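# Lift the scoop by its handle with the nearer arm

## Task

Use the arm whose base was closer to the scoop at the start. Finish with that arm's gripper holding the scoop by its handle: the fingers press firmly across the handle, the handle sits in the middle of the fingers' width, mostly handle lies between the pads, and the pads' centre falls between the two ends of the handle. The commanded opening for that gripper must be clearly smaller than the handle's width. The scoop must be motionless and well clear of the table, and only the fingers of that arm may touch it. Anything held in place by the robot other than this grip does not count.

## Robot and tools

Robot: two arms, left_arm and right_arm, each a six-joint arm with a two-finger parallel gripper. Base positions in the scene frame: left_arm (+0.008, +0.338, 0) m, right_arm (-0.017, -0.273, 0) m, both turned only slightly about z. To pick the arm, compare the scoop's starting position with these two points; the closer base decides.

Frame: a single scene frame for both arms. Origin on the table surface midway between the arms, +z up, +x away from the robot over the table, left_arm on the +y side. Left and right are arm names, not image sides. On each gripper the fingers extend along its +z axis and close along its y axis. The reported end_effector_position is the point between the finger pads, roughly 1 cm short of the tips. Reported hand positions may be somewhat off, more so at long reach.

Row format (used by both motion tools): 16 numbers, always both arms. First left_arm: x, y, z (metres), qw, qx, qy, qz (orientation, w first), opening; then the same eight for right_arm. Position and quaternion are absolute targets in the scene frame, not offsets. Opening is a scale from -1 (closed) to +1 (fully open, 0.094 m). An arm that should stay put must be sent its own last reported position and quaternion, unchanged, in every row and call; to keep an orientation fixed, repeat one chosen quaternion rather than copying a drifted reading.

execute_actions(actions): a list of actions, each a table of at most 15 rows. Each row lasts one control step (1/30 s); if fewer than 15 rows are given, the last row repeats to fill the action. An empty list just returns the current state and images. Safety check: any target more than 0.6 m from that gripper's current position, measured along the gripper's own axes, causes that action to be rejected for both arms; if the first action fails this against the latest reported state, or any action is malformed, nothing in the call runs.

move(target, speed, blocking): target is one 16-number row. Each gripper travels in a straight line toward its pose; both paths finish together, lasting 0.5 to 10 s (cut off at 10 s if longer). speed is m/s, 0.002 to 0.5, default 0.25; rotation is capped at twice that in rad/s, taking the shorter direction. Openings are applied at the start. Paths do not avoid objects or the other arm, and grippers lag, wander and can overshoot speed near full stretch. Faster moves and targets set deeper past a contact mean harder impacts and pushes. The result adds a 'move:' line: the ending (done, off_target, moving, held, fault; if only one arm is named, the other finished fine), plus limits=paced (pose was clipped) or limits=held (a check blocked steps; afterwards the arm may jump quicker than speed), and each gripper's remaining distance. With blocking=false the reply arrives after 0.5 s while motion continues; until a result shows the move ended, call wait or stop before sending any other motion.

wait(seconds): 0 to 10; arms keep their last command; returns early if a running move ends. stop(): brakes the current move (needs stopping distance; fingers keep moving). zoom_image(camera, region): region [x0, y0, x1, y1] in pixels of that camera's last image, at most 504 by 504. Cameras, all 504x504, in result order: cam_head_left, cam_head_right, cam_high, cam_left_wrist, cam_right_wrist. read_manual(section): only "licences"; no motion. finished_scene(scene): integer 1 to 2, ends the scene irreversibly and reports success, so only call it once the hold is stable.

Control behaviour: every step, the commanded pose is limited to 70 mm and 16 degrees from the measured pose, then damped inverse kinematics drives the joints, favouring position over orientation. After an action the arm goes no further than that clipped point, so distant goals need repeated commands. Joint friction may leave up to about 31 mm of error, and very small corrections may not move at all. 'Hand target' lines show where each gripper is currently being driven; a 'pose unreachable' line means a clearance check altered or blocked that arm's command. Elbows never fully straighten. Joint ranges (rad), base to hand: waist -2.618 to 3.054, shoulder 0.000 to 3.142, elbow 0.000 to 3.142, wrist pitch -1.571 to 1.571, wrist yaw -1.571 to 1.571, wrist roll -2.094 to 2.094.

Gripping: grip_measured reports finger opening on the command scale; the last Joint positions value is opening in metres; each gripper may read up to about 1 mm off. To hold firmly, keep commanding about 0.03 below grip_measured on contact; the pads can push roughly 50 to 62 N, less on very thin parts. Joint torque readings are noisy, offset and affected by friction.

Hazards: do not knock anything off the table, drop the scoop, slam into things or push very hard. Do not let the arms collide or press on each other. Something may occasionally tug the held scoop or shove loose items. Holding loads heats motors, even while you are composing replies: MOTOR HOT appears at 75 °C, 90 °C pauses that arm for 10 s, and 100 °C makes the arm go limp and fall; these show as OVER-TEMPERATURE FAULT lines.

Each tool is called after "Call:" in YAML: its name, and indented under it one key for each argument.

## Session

Call:
execute_actions:
  actions: []

Scene clock: 0.00 s.
left_arm: end_effector_position=(+0.2752, +0.1728, +0.1799) grip_measured=+1.000 end_effector_quat_wxyz=(+0.356, -0.295, +0.878, -0.125) | right_arm: end_effector_position=(+0.5152, -0.3746, +0.3701) grip_measured=+1.000 end_effector_quat_wxyz=(+0.299, +0.395, +0.564, +0.660)
Joint positions: left_arm=[-0.828  1.211  0.987 -0.761 -0.54  -1.321  0.094] | right_arm=[-0.318  1.888  1.609  0.372 -0.989  1.835  0.094]
Joint velocities: left_arm=[-0.012  0.002 -0.007 -0.037 -0.007 -0.022  0.   ] | right_arm=[-0.007  0.002  0.022 -0.051  0.051  0.037  0.   ]
Joint torques (N m, as the arm reports them, + toward a larger angle): no reading
Hand target (left_arm): +0.275, +0.173, +0.180; +0.356, -0.295, +0.878, -0.125
Hand target (right_arm): +0.515, -0.375, +0.370; +0.299, +0.395, +0.564, +0.660

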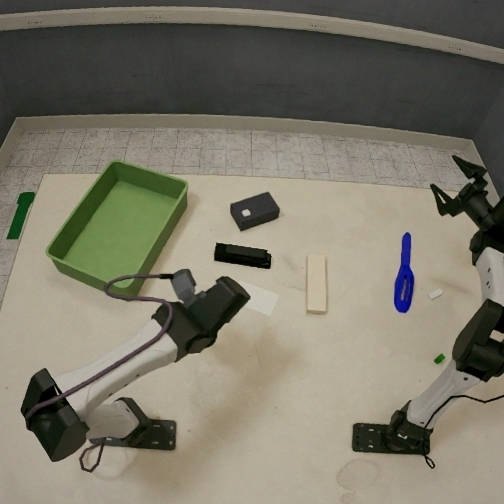

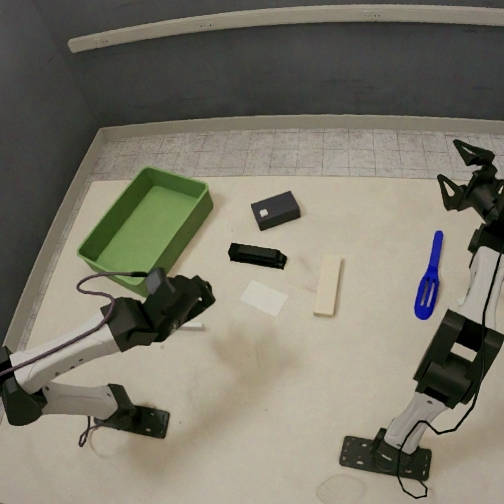

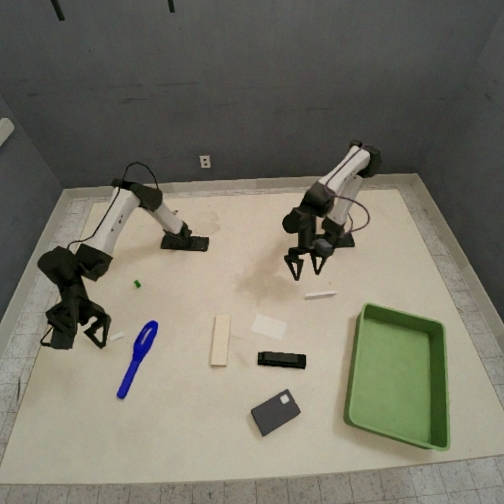

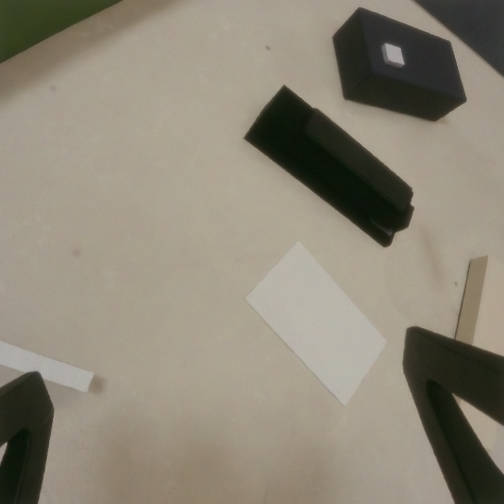

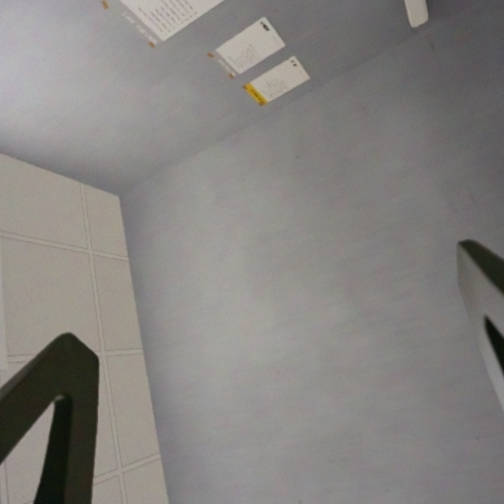

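Call:
move:
  target: [0.275,0.173,0.18,0.356,-0.295,0.878,-0.125,1,0.47,-0.415,0.08,0,0.148,0.989,0,1]
  speed: 0.4

Scene clock: 17.37 s.
left_arm: end_effector_position=(+0.2751, +0.1728, +0.1798) grip_measured=+1.000 end_effector_quat_wxyz=(+0.356, -0.295, +0.878, -0.125) | right_arm: end_effector_position=(+0.4715, -0.4159, +0.0823) grip_measured=+1.000 end_effector_quat_wxyz=(+0.044, +0.157, +0.987, -0.005)
Joint positions: left_arm=[-0.828  1.211  0.986 -0.761 -0.54  -1.321  0.094] | right_arm=[-0.147  2.609  2.689 -1.562 -0.002  0.03   0.094]
Joint velocities: left_arm=[-0.012  0.007 -0.022  0.066  0.095  0.007  0.   ] | right_arm=[ 0.012 -0.002 -0.002 -0.037  0.066 -0.051  0.   ]
Joint torques (N m, as the arm reports them, + toward a larger angle): left_arm=[-0.28 -3.39  8.26  1.66 -0.4  -0.08] | right_arm=[  0.07 -14.83   7.18   0.59   0.21  -0.2 ]
Hand target (left_arm): +0.275, +0.173, +0.180; +0.356, -0.295, +0.878, -0.125
Hand target (right_arm): +0.471, -0.415, +0.077; +0.037, +0.152, +0.988, -0.009
Off the commanded pose (left_arm): 0.000 m, 0 deg.
Off the commanded pose (right_arm): 0.003 m, 5 deg.
joint sent to its limit (right arm) — the command would take joint 4 (wrist pitch) past its lower limit, so that joint was sent only as far as its limit.
move: off_target (right_arm); limits=paced

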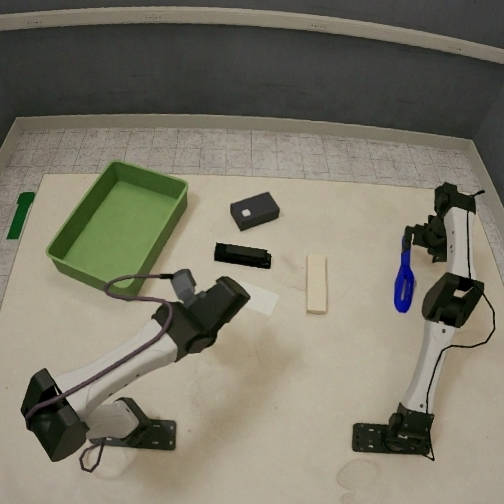

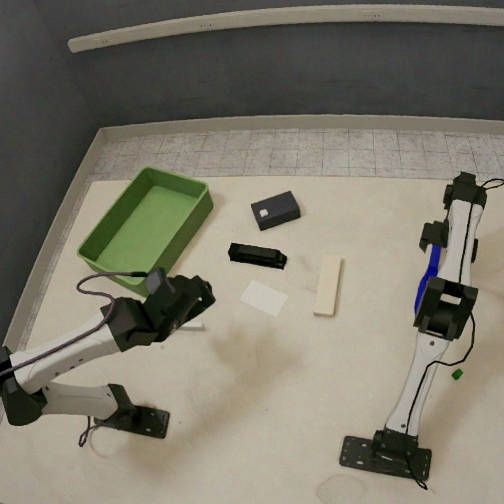

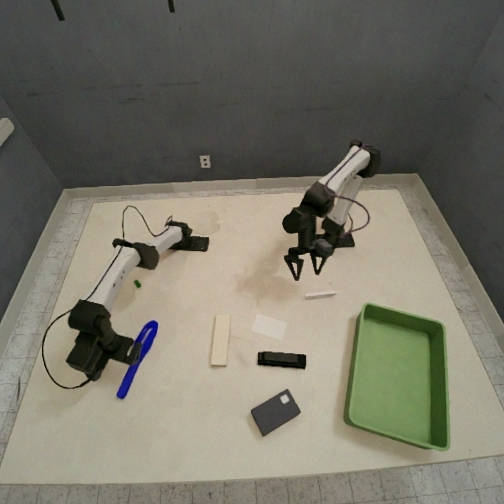

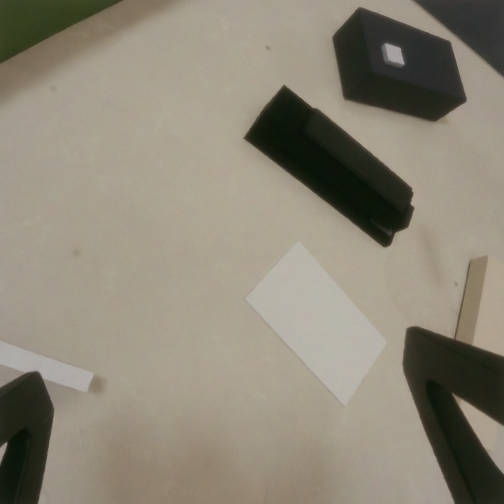

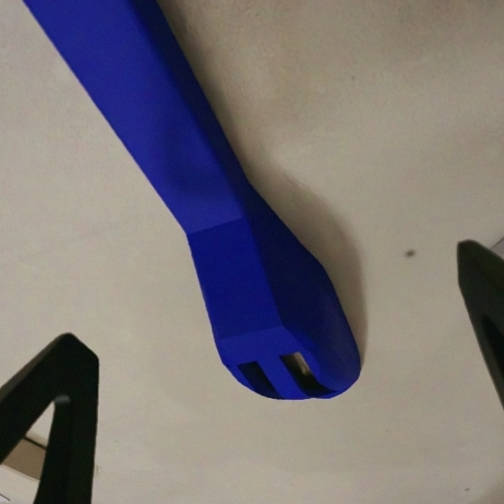

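Call:
move:
  target: [0.275,0.173,0.18,0.356,-0.295,0.878,-0.125,1,0.49,-0.385,0.06,0.173,0.103,0.98,-0.018,1]
  speed: 0.2

Scene clock: 33.47 s.
left_arm: end_effector_position=(+0.2751, +0.1728, +0.1798) grip_measured=+1.000 end_effector_quat_wxyz=(+0.356, -0.295, +0.878, -0.125) | right_arm: end_effector_position=(+0.4913, -0.3898, +0.0551) grip_measured=+1.000 end_effector_quat_wxyz=(+0.164, +0.110, +0.980, -0.018)
Joint positions: left_arm=[-0.828  1.211  0.986 -0.761 -0.54  -1.321  0.094] | right_arm=[-0.088  2.273  1.924 -0.89  -0.002 -0.003  0.094]
Joint velocities: left_arm=[-0.007 -0.007 -0.002 -0.022  0.037  0.066  0.   ] | right_arm=[ 0.022  0.007  0.007  0.139  0.022 -0.051  0.   ]
Joint torques (N m, as the arm reports them, + toward a larger angle): left_arm=[-0.3  -3.5   8.34  1.66 -0.38 -0.06] | right_arm=[  0.18 -16.43   5.68   1.26   0.06  -0.2 ]
Hand target (left_arm): +0.275, +0.173, +0.180; +0.356, -0.295, +0.878, -0.125
Hand target (right_arm): +0.492, -0.385, +0.061; +0.173, +0.103, +0.979, -0.016
Off the commanded pose (left_arm): 0.000 m, 0 deg.
Off the commanded pose (right_arm): 0.007 m, 1 deg.
move: done

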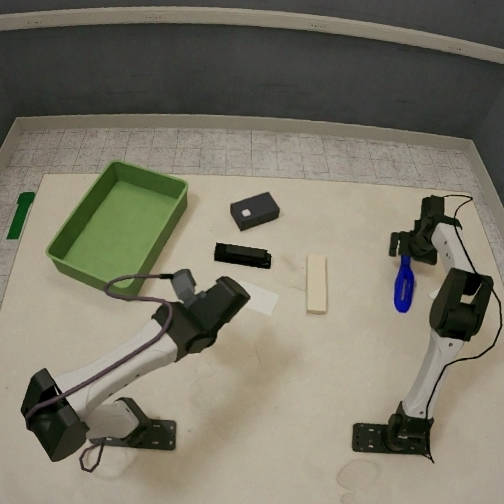

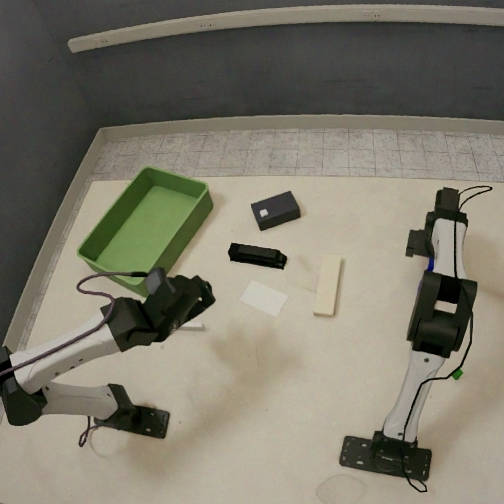

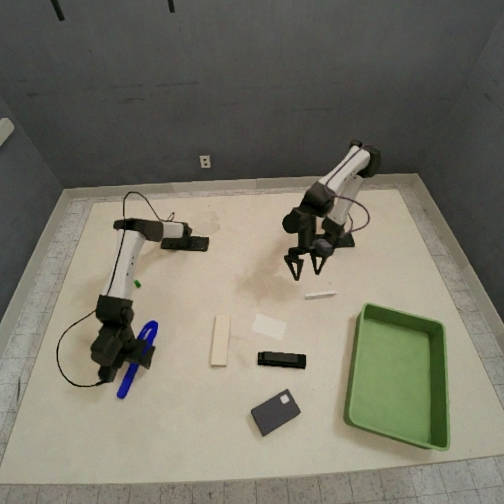

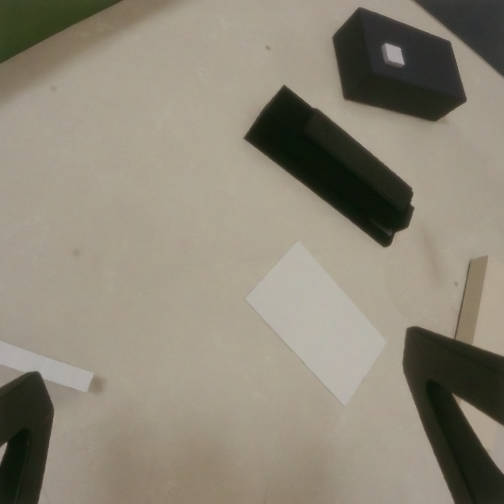

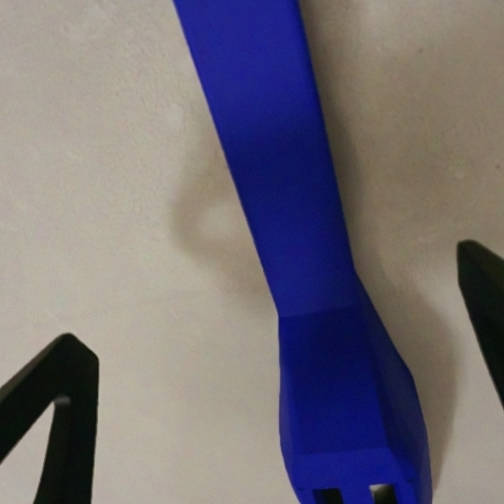

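Call:
move:
  target: [0.275,0.173,0.18,0.356,-0.295,0.878,-0.125,1,0.54,-0.408,0.04,0.173,0.103,0.98,-0.018,0.5]
  speed: 0.15

Scene clock: 41.67 s.
left_arm: end_effector_position=(+0.2751, +0.1728, +0.1798) grip_measured=+1.000 end_effector_quat_wxyz=(+0.356, -0.295, +0.878, -0.125) | right_arm: end_effector_position=(+0.5393, -0.4045, +0.0438) grip_measured=+0.503 end_effector_quat_wxyz=(+0.177, +0.102, +0.979, -0.020)
Joint positions: left_arm=[-0.828  1.211  0.986 -0.761 -0.54  -1.321  0.094] | right_arm=[-0.095  2.509  2.286 -0.989 -0.006 -0.025  0.071]
Joint velocities: left_arm=[-0.002 -0.007  0.002  0.022 -0.037  0.051  0.   ] | right_arm=[-0.012 -0.002  0.007 -0.066  0.066  0.007  0.   ]
Joint torques (N m, as the arm reports them, + toward a larger angle): left_arm=[-0.38 -3.46  8.26  1.65 -0.39 -0.05] | right_arm=[ -0.91 -14.88   9.17   1.11   0.06  -0.19]
Hand target (left_arm): +0.275, +0.173, +0.180; +0.356, -0.295, +0.878, -0.125
Hand target (right_arm): +0.539, -0.408, +0.040; +0.173, +0.103, +0.979, -0.018
Off the commanded pose (left_arm): 0.000 m, 0 deg.
Off the commanded pose (right_arm): 0.005 m, 1 deg.
move: done

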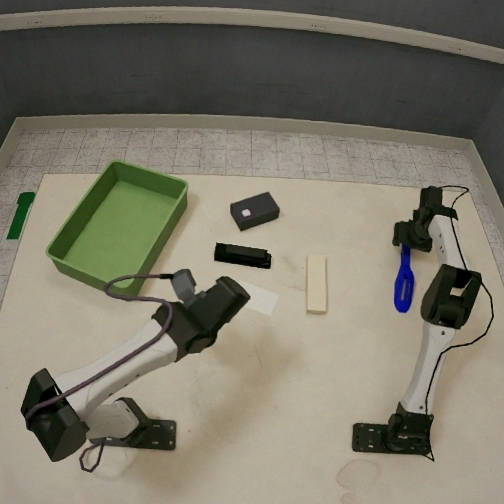

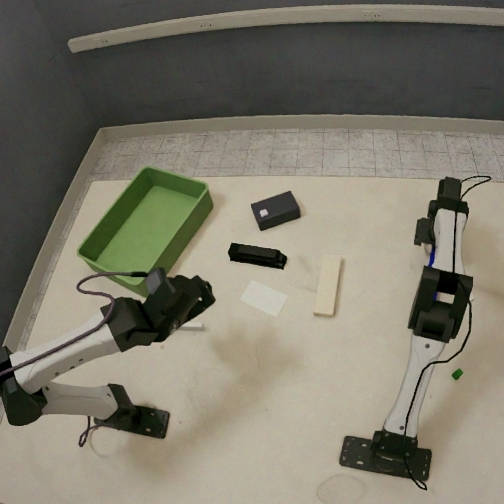

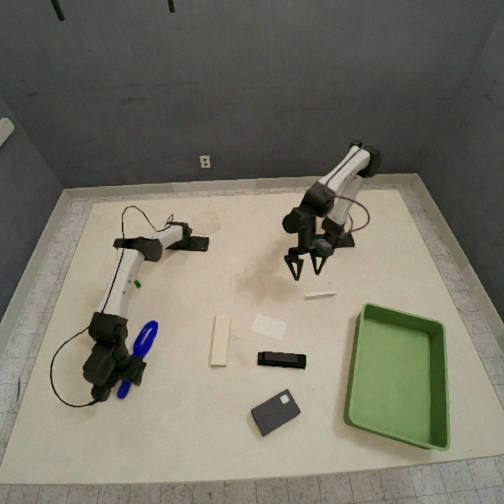

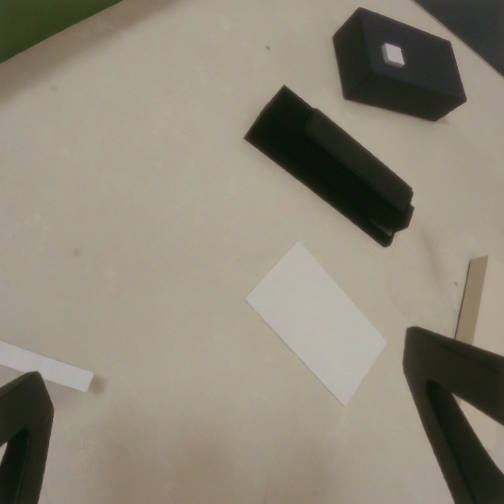

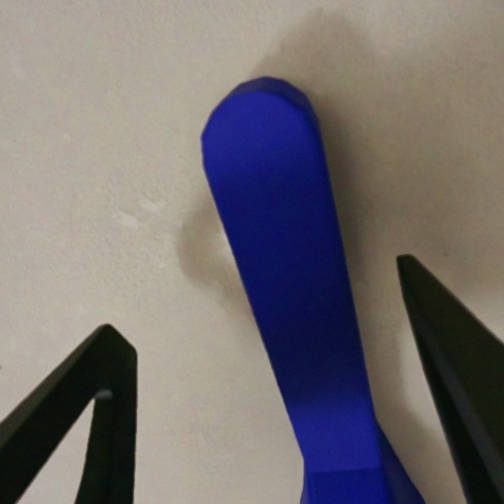

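Call:
move:
  target: [0.275,0.173,0.18,0.356,-0.295,0.878,-0.125,1,0.545,-0.415,0.022,0.173,0.103,0.98,-0.018,0.1]
  speed: 0.1

Scene clock: 47.43 s.
left_arm: end_effector_position=(+0.2751, +0.1728, +0.1798) grip_measured=+1.000 end_effector_quat_wxyz=(+0.356, -0.295, +0.878, -0.125) | right_arm: end_effector_position=(+0.5400, -0.4103, +0.0238) grip_measured=+0.102 end_effector_quat_wxyz=(+0.166, +0.102, +0.981, -0.019)
Joint positions: left_arm=[-0.828  1.211  0.986 -0.761 -0.54  -1.321  0.094] | right_arm=[-0.106  2.557  2.305 -0.983 -0.009 -0.035  0.052]
Joint velocities: left_arm=[ 0.002 -0.007 -0.002  0.022 -0.066 -0.022  0.   ] | right_arm=[ 0.007 -0.007 -0.012  0.022 -0.051 -0.066  0.   ]
Joint torques (N m, as the arm reports them, + toward a larger angle): left_arm=[-0.3  -3.52  8.37  1.66 -0.37 -0.07] | right_arm=[ -0.95 -15.23   9.17   1.24   0.1   -0.18]
Hand target (left_arm): +0.275, +0.173, +0.180; +0.356, -0.295, +0.878, -0.125
Hand target (right_arm): +0.545, -0.415, +0.022; +0.173, +0.103, +0.979, -0.018
Off the commanded pose (left_arm): 0.000 m, 0 deg.
Off the commanded pose (right_arm): 0.007 m, 1 deg.
move: done

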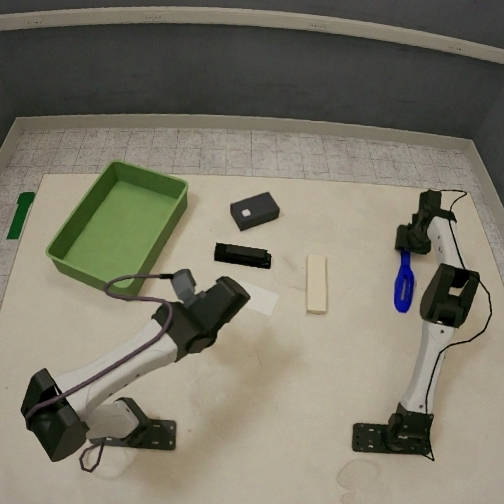

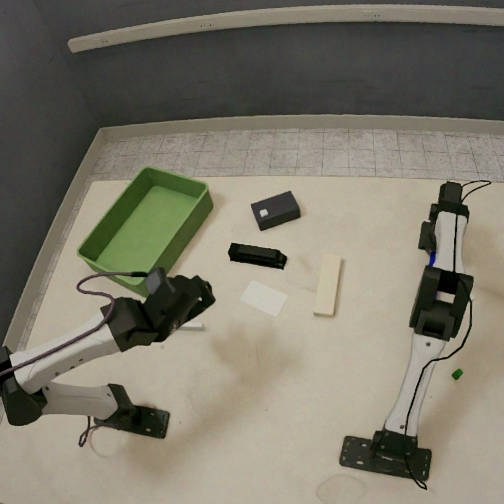

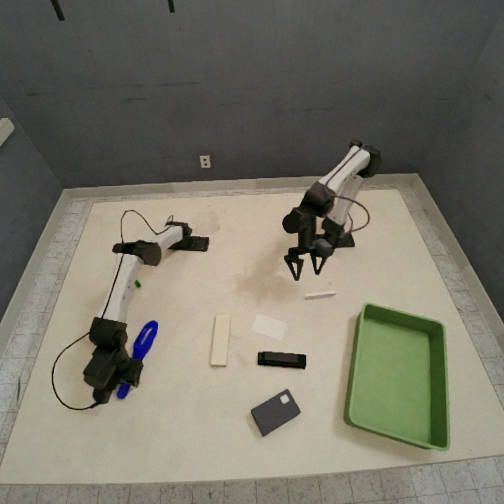

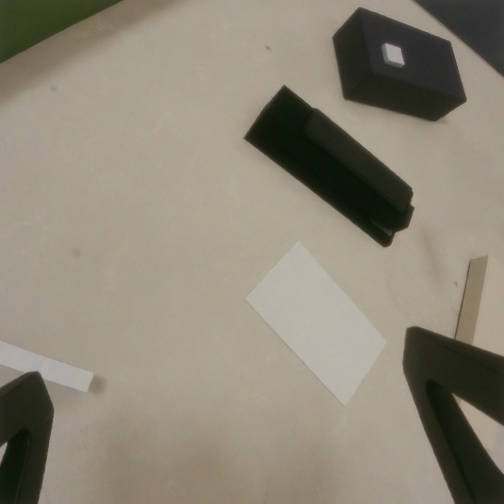

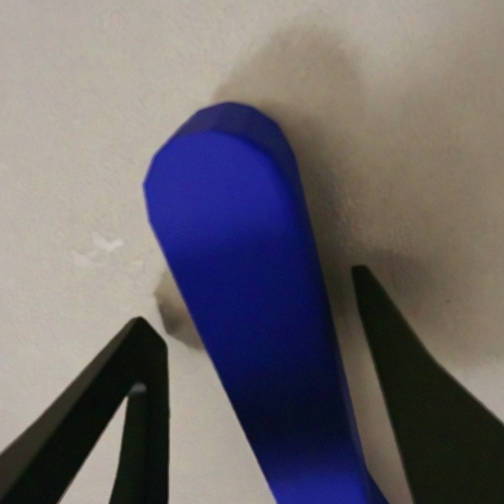

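Call:
move:
  target: [0.275,0.173,0.18,0.356,-0.295,0.878,-0.125,1,0.545,-0.415,0.022,0.173,0.103,0.98,-0.018,-1]
  speed: 0.1

Call:
move:
  target: [0.275,0.173,0.18,0.356,-0.295,0.878,-0.125,1,0.5,-0.4,0.18,0.173,0.103,0.98,-0.018,-1]
  speed: 0.2

Scene clock: 61.67 s.
left_arm: end_effector_position=(+0.2751, +0.1728, +0.1798) grip_measured=+1.000 end_effector_quat_wxyz=(+0.356, -0.295, +0.878, -0.125) | right_arm: end_effector_position=(+0.5400, -0.4103, +0.0238) grip_measured=-0.486 end_effector_quat_wxyz=(+0.166, +0.102, +0.981, -0.019)
Joint positions: left_arm=[-0.828  1.211  0.986 -0.761 -0.54  -1.321  0.094] | right_arm=[-0.106  2.557  2.305 -0.983 -0.009 -0.035  0.024]
Joint velocities: left_arm=[-0.002  0.007 -0.002 -0.051  0.037 -0.066  0.   ] | right_arm=[-0.007 -0.002 -0.007  0.037  0.051  0.081  0.   ]
Joint torques (N m, as the arm reports them, + toward a larger angle): left_arm=[-0.27 -3.47  8.34  1.65 -0.38 -0.07] | right_arm=[ -0.84 -15.24   9.1    1.25   0.08  -0.2 ]
Hand target (left_arm): +0.275, +0.173, +0.180; +0.356, -0.295, +0.878, -0.125
Hand target (right_arm): +0.545, -0.415, +0.022; +0.173, +0.103, +0.979, -0.018
Off the commanded pose (left_arm): 0.000 m, 0 deg.
Off the commanded pose (right_arm): 0.007 m, 1 deg.
move: done

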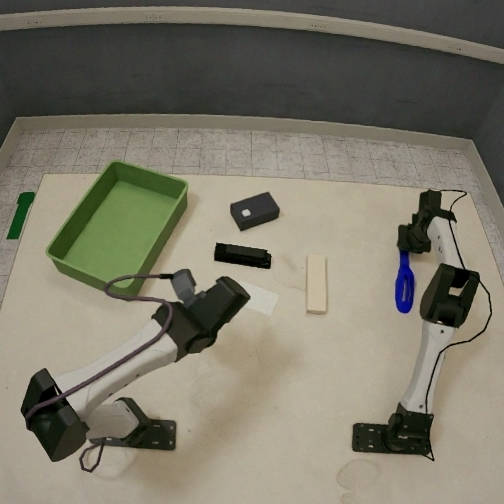

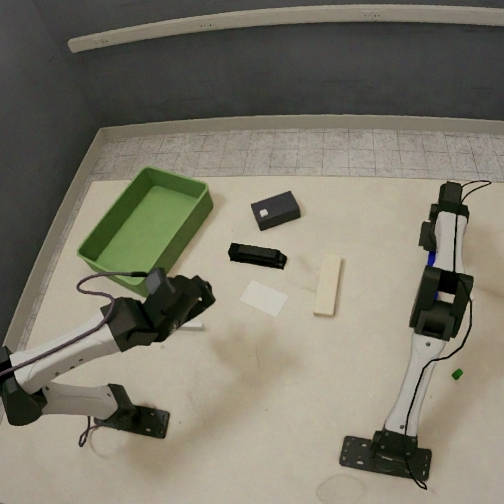

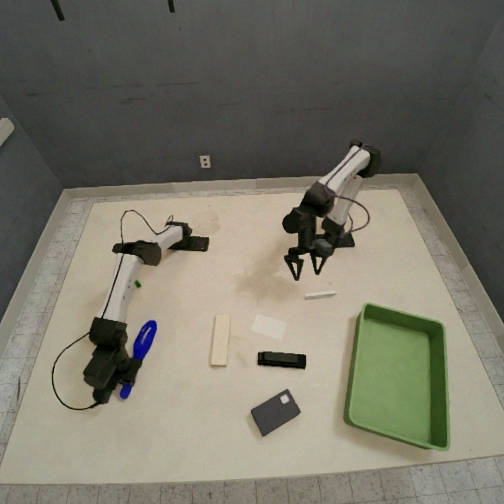

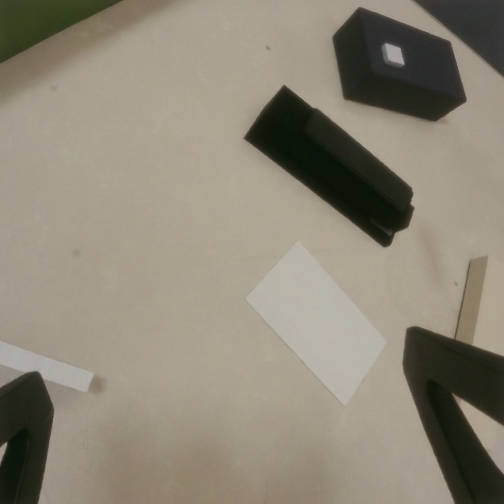

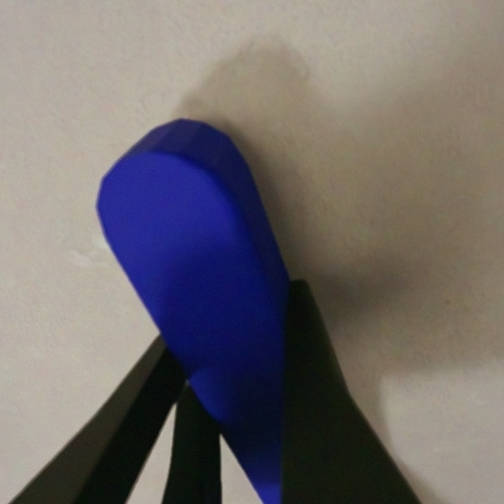

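Scene clock: 63.47 s.
left_arm: end_effector_position=(+0.2751, +0.1728, +0.1798) grip_measured=+1.000 end_effector_quat_wxyz=(+0.356, -0.295, +0.878, -0.125) | right_arm: end_effector_position=(+0.4970, -0.3995, +0.1786) grip_measured=-0.486 end_effector_quat_wxyz=(+0.176, +0.102, +0.979, -0.020)
Joint positions: left_arm=[-0.828  1.211  0.986 -0.761 -0.54  -1.321  0.094] | right_arm=[-0.106  2.51   2.856 -1.56  -0.009 -0.035  0.024]
Joint velocities: left_arm=[-0.017  0.012 -0.012 -0.051 -0.037 -0.022  0.   ] | right_arm=[-0.002 -0.022  0.027 -0.095  0.066  0.037 -0.   ]
Joint torques (N m, as the arm reports them, + toward a larger angle): left_arm=[-0.35 -3.5   8.32  1.66 -0.4  -0.06] | right_arm=[ -0.26 -14.29   8.23   1.14   0.1   -0.08]
Hand target (left_arm): +0.275, +0.173, +0.180; +0.356, -0.295, +0.878, -0.125
Hand target (right_arm): +0.498, -0.399, +0.179; +0.179, +0.103, +0.978, -0.019
Off the commanded pose (left_arm): 0.000 m, 0 deg.
Off the commanded pose (right_arm): 0.003 m, 0 deg.
elbow stopped short (right arm): the move would have taken joint 3 (elbow) straighter than the controller allows; a more bent joint 3 avoids this.
move: done

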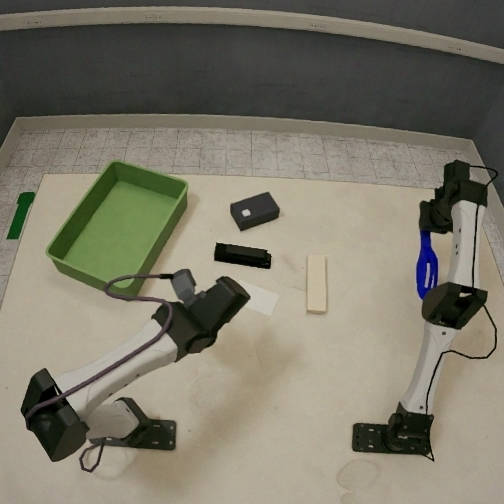

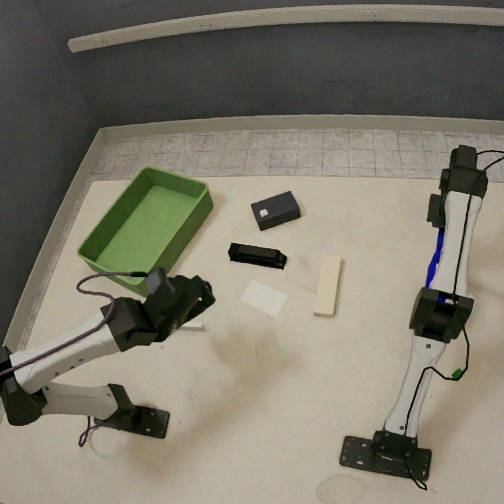

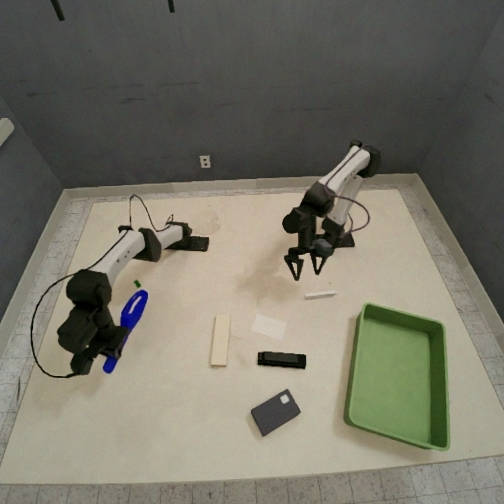

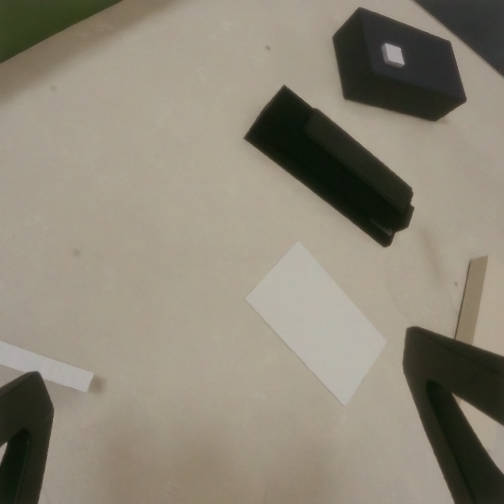

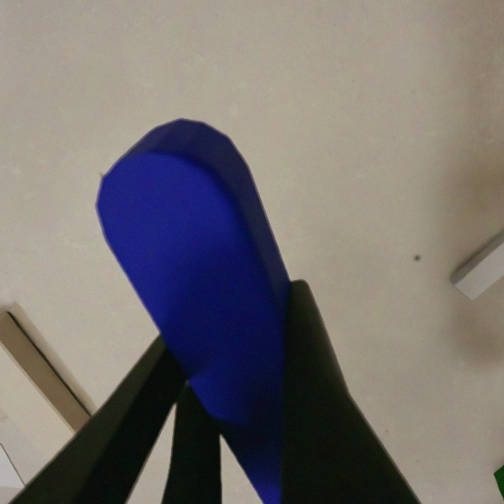

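Call:
move:
  target: [0.275,0.173,0.18,0.356,-0.295,0.878,-0.125,1,0.42,-0.38,0.16,0,0.5,0.866,0,-1]
  speed: 0.3

Scene clock: 73.33 s.
left_arm: end_effector_position=(+0.2751, +0.1728, +0.1798) grip_measured=+1.000 end_effector_quat_wxyz=(+0.356, -0.295, +0.878, -0.125) | right_arm: end_effector_position=(+0.4253, -0.3771, +0.1584) grip_measured=-0.486 end_effector_quat_wxyz=(+0.056, +0.491, +0.869, +0.009)
Joint positions: left_arm=[-0.828  1.211  0.986 -0.761 -0.54  -1.321  0.094] | right_arm=[-0.087  2.267  2.378 -1.568  0.014  0.802  0.024]
Joint velocities: left_arm=[-0.012 -0.017  0.017 -0.066  0.066 -0.007  0.   ] | right_arm=[-0.012  0.002 -0.012 -0.007 -0.007 -0.007  0.001]
Joint torques (N m, as the arm reports them, + toward a larger angle): left_arm=[-0.27 -3.32  8.35  1.67 -0.38 -0.04] | right_arm=[ -1.09 -14.67   5.05   0.65   0.08  -0.05]
Hand target (left_arm): +0.275, +0.173, +0.180; +0.356, -0.295, +0.878, -0.125
Hand target (right_arm): +0.421, -0.379, +0.159; +0.052, +0.499, +0.865, +0.013
Off the commanded pose (left_arm): 0.000 m, 0 deg.
Off the commanded pose (right_arm): 0.006 m, 7 deg.
joint sent to its limit (right arm) — the command would take joint 4 (wrist pitch) past its lower limit, so that joint was sent only as far as its limit.
move: off_target (right_arm)

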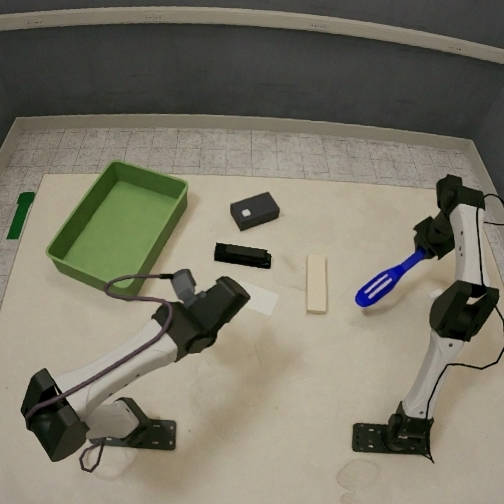

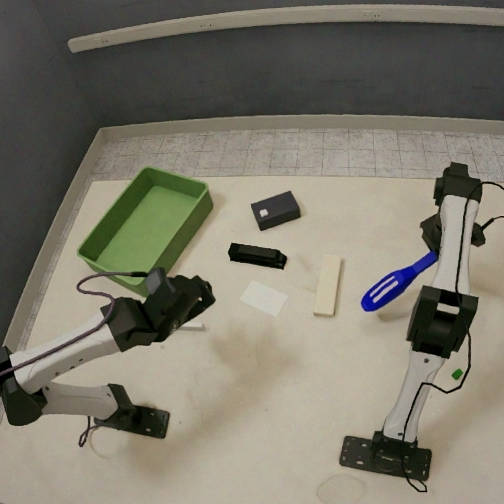

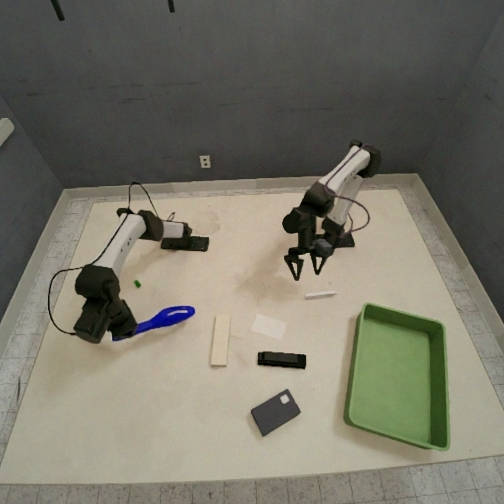

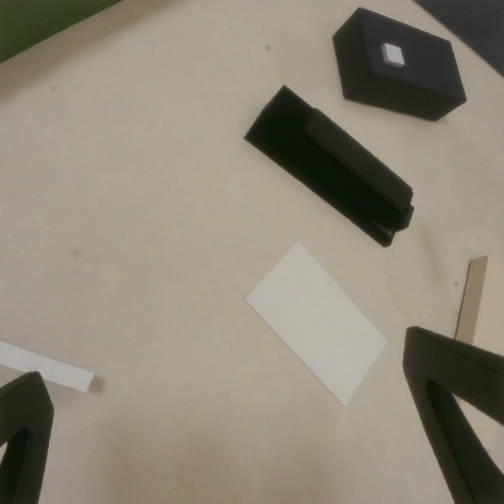

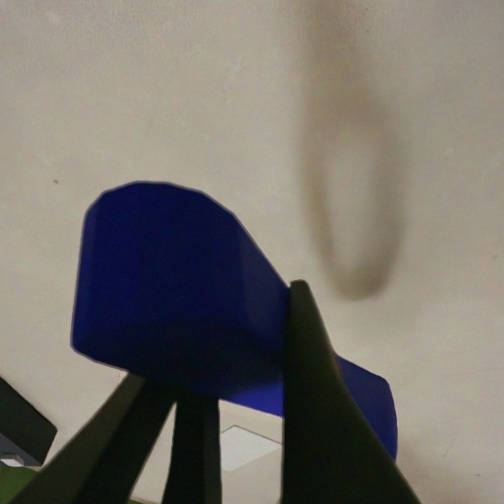

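Call:
wait:
  seconds: 1

Call:
zoom_image:
  camera: "cam_high"
  region: [40,240,240,400]

Scene clock: 80.27 s.
left_arm: end_effector_position=(+0.2751, +0.1728, +0.1798) grip_measured=+1.000 end_effector_quat_wxyz=(+0.356, -0.295, +0.878, -0.125) | right_arm: end_effector_position=(+0.4254, -0.3770, +0.1584) grip_measured=-0.486 end_effector_quat_wxyz=(+0.056, +0.492, +0.869, +0.010)
Joint positions: left_arm=[-0.828  1.211  0.986 -0.761 -0.54  -1.321  0.094] | right_arm=[-0.087  2.267  2.378 -1.568  0.014  0.805  0.024]
Joint velocities: left_arm=[ 0.007  0.007 -0.002  0.022  0.007  0.022  0.   ] | right_arm=[-0.002  0.007 -0.017  0.007 -0.022  0.007  0.   ]
Joint torques (N m, as the arm reports them, + toward a larger angle): left_arm=[-0.37 -3.46  8.38  1.63 -0.37 -0.08] | right_arm=[ -1.02 -14.63   5.13   0.64   0.09  -0.07]
Hand target (left_arm): +0.275, +0.173, +0.180; +0.356, -0.295, +0.878, -0.125
Hand target (right_arm): +0.421, -0.379, +0.159; +0.052, +0.499, +0.865, +0.013
Off the commanded pose (left_arm): 0.000 m, 0 deg.
Off the commanded pose (right_arm): 0.006 m, 7 deg.
wait: 1.00 s; at rest from the start

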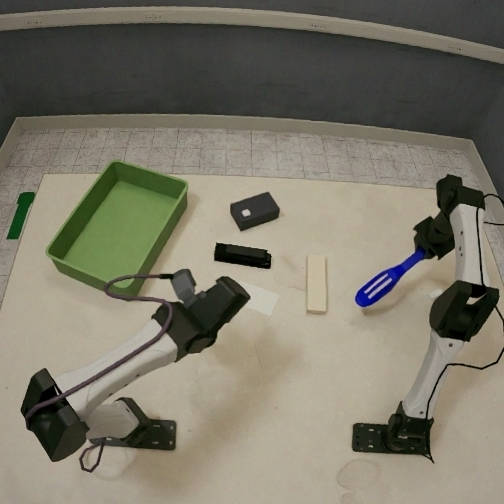

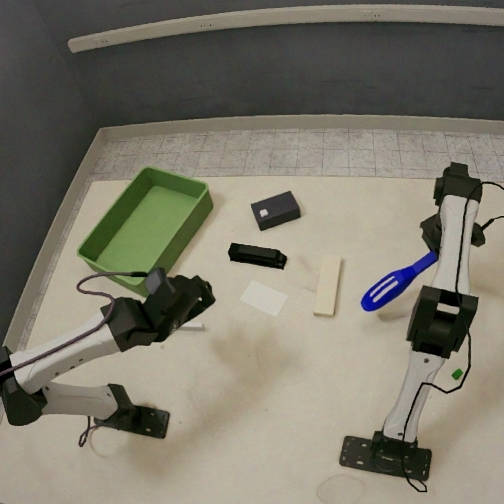

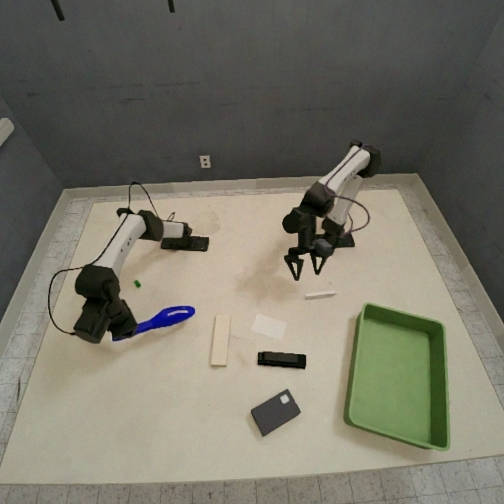

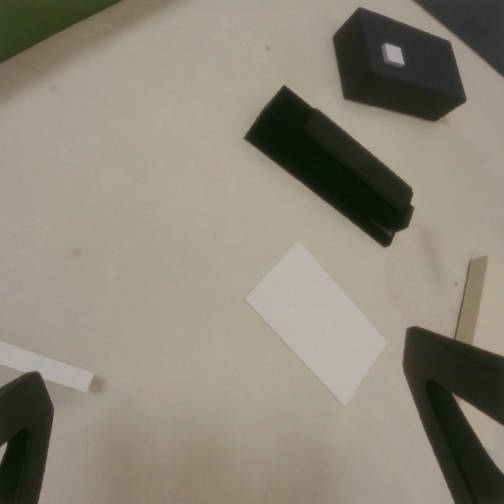

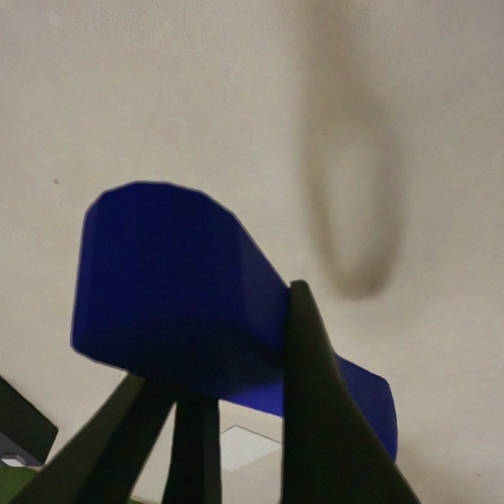

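Region (40, 240, 240, 400) of cam_high's 504x504 image, scaled by 2.520, with more detail than that image has; it fills the top 403 rows of this view, and the rest is white.

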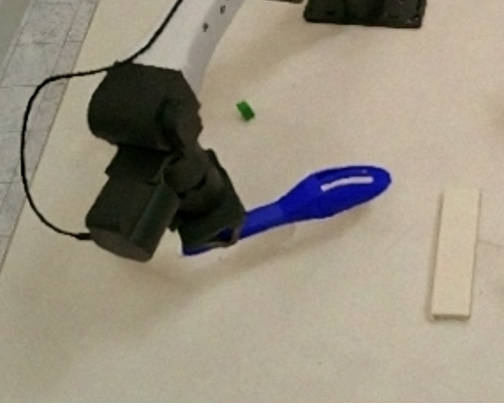

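Stable, roughly level and held clear of the table.

Call:
finished_scene:
  scene: 2

The scene is finished: the task was done.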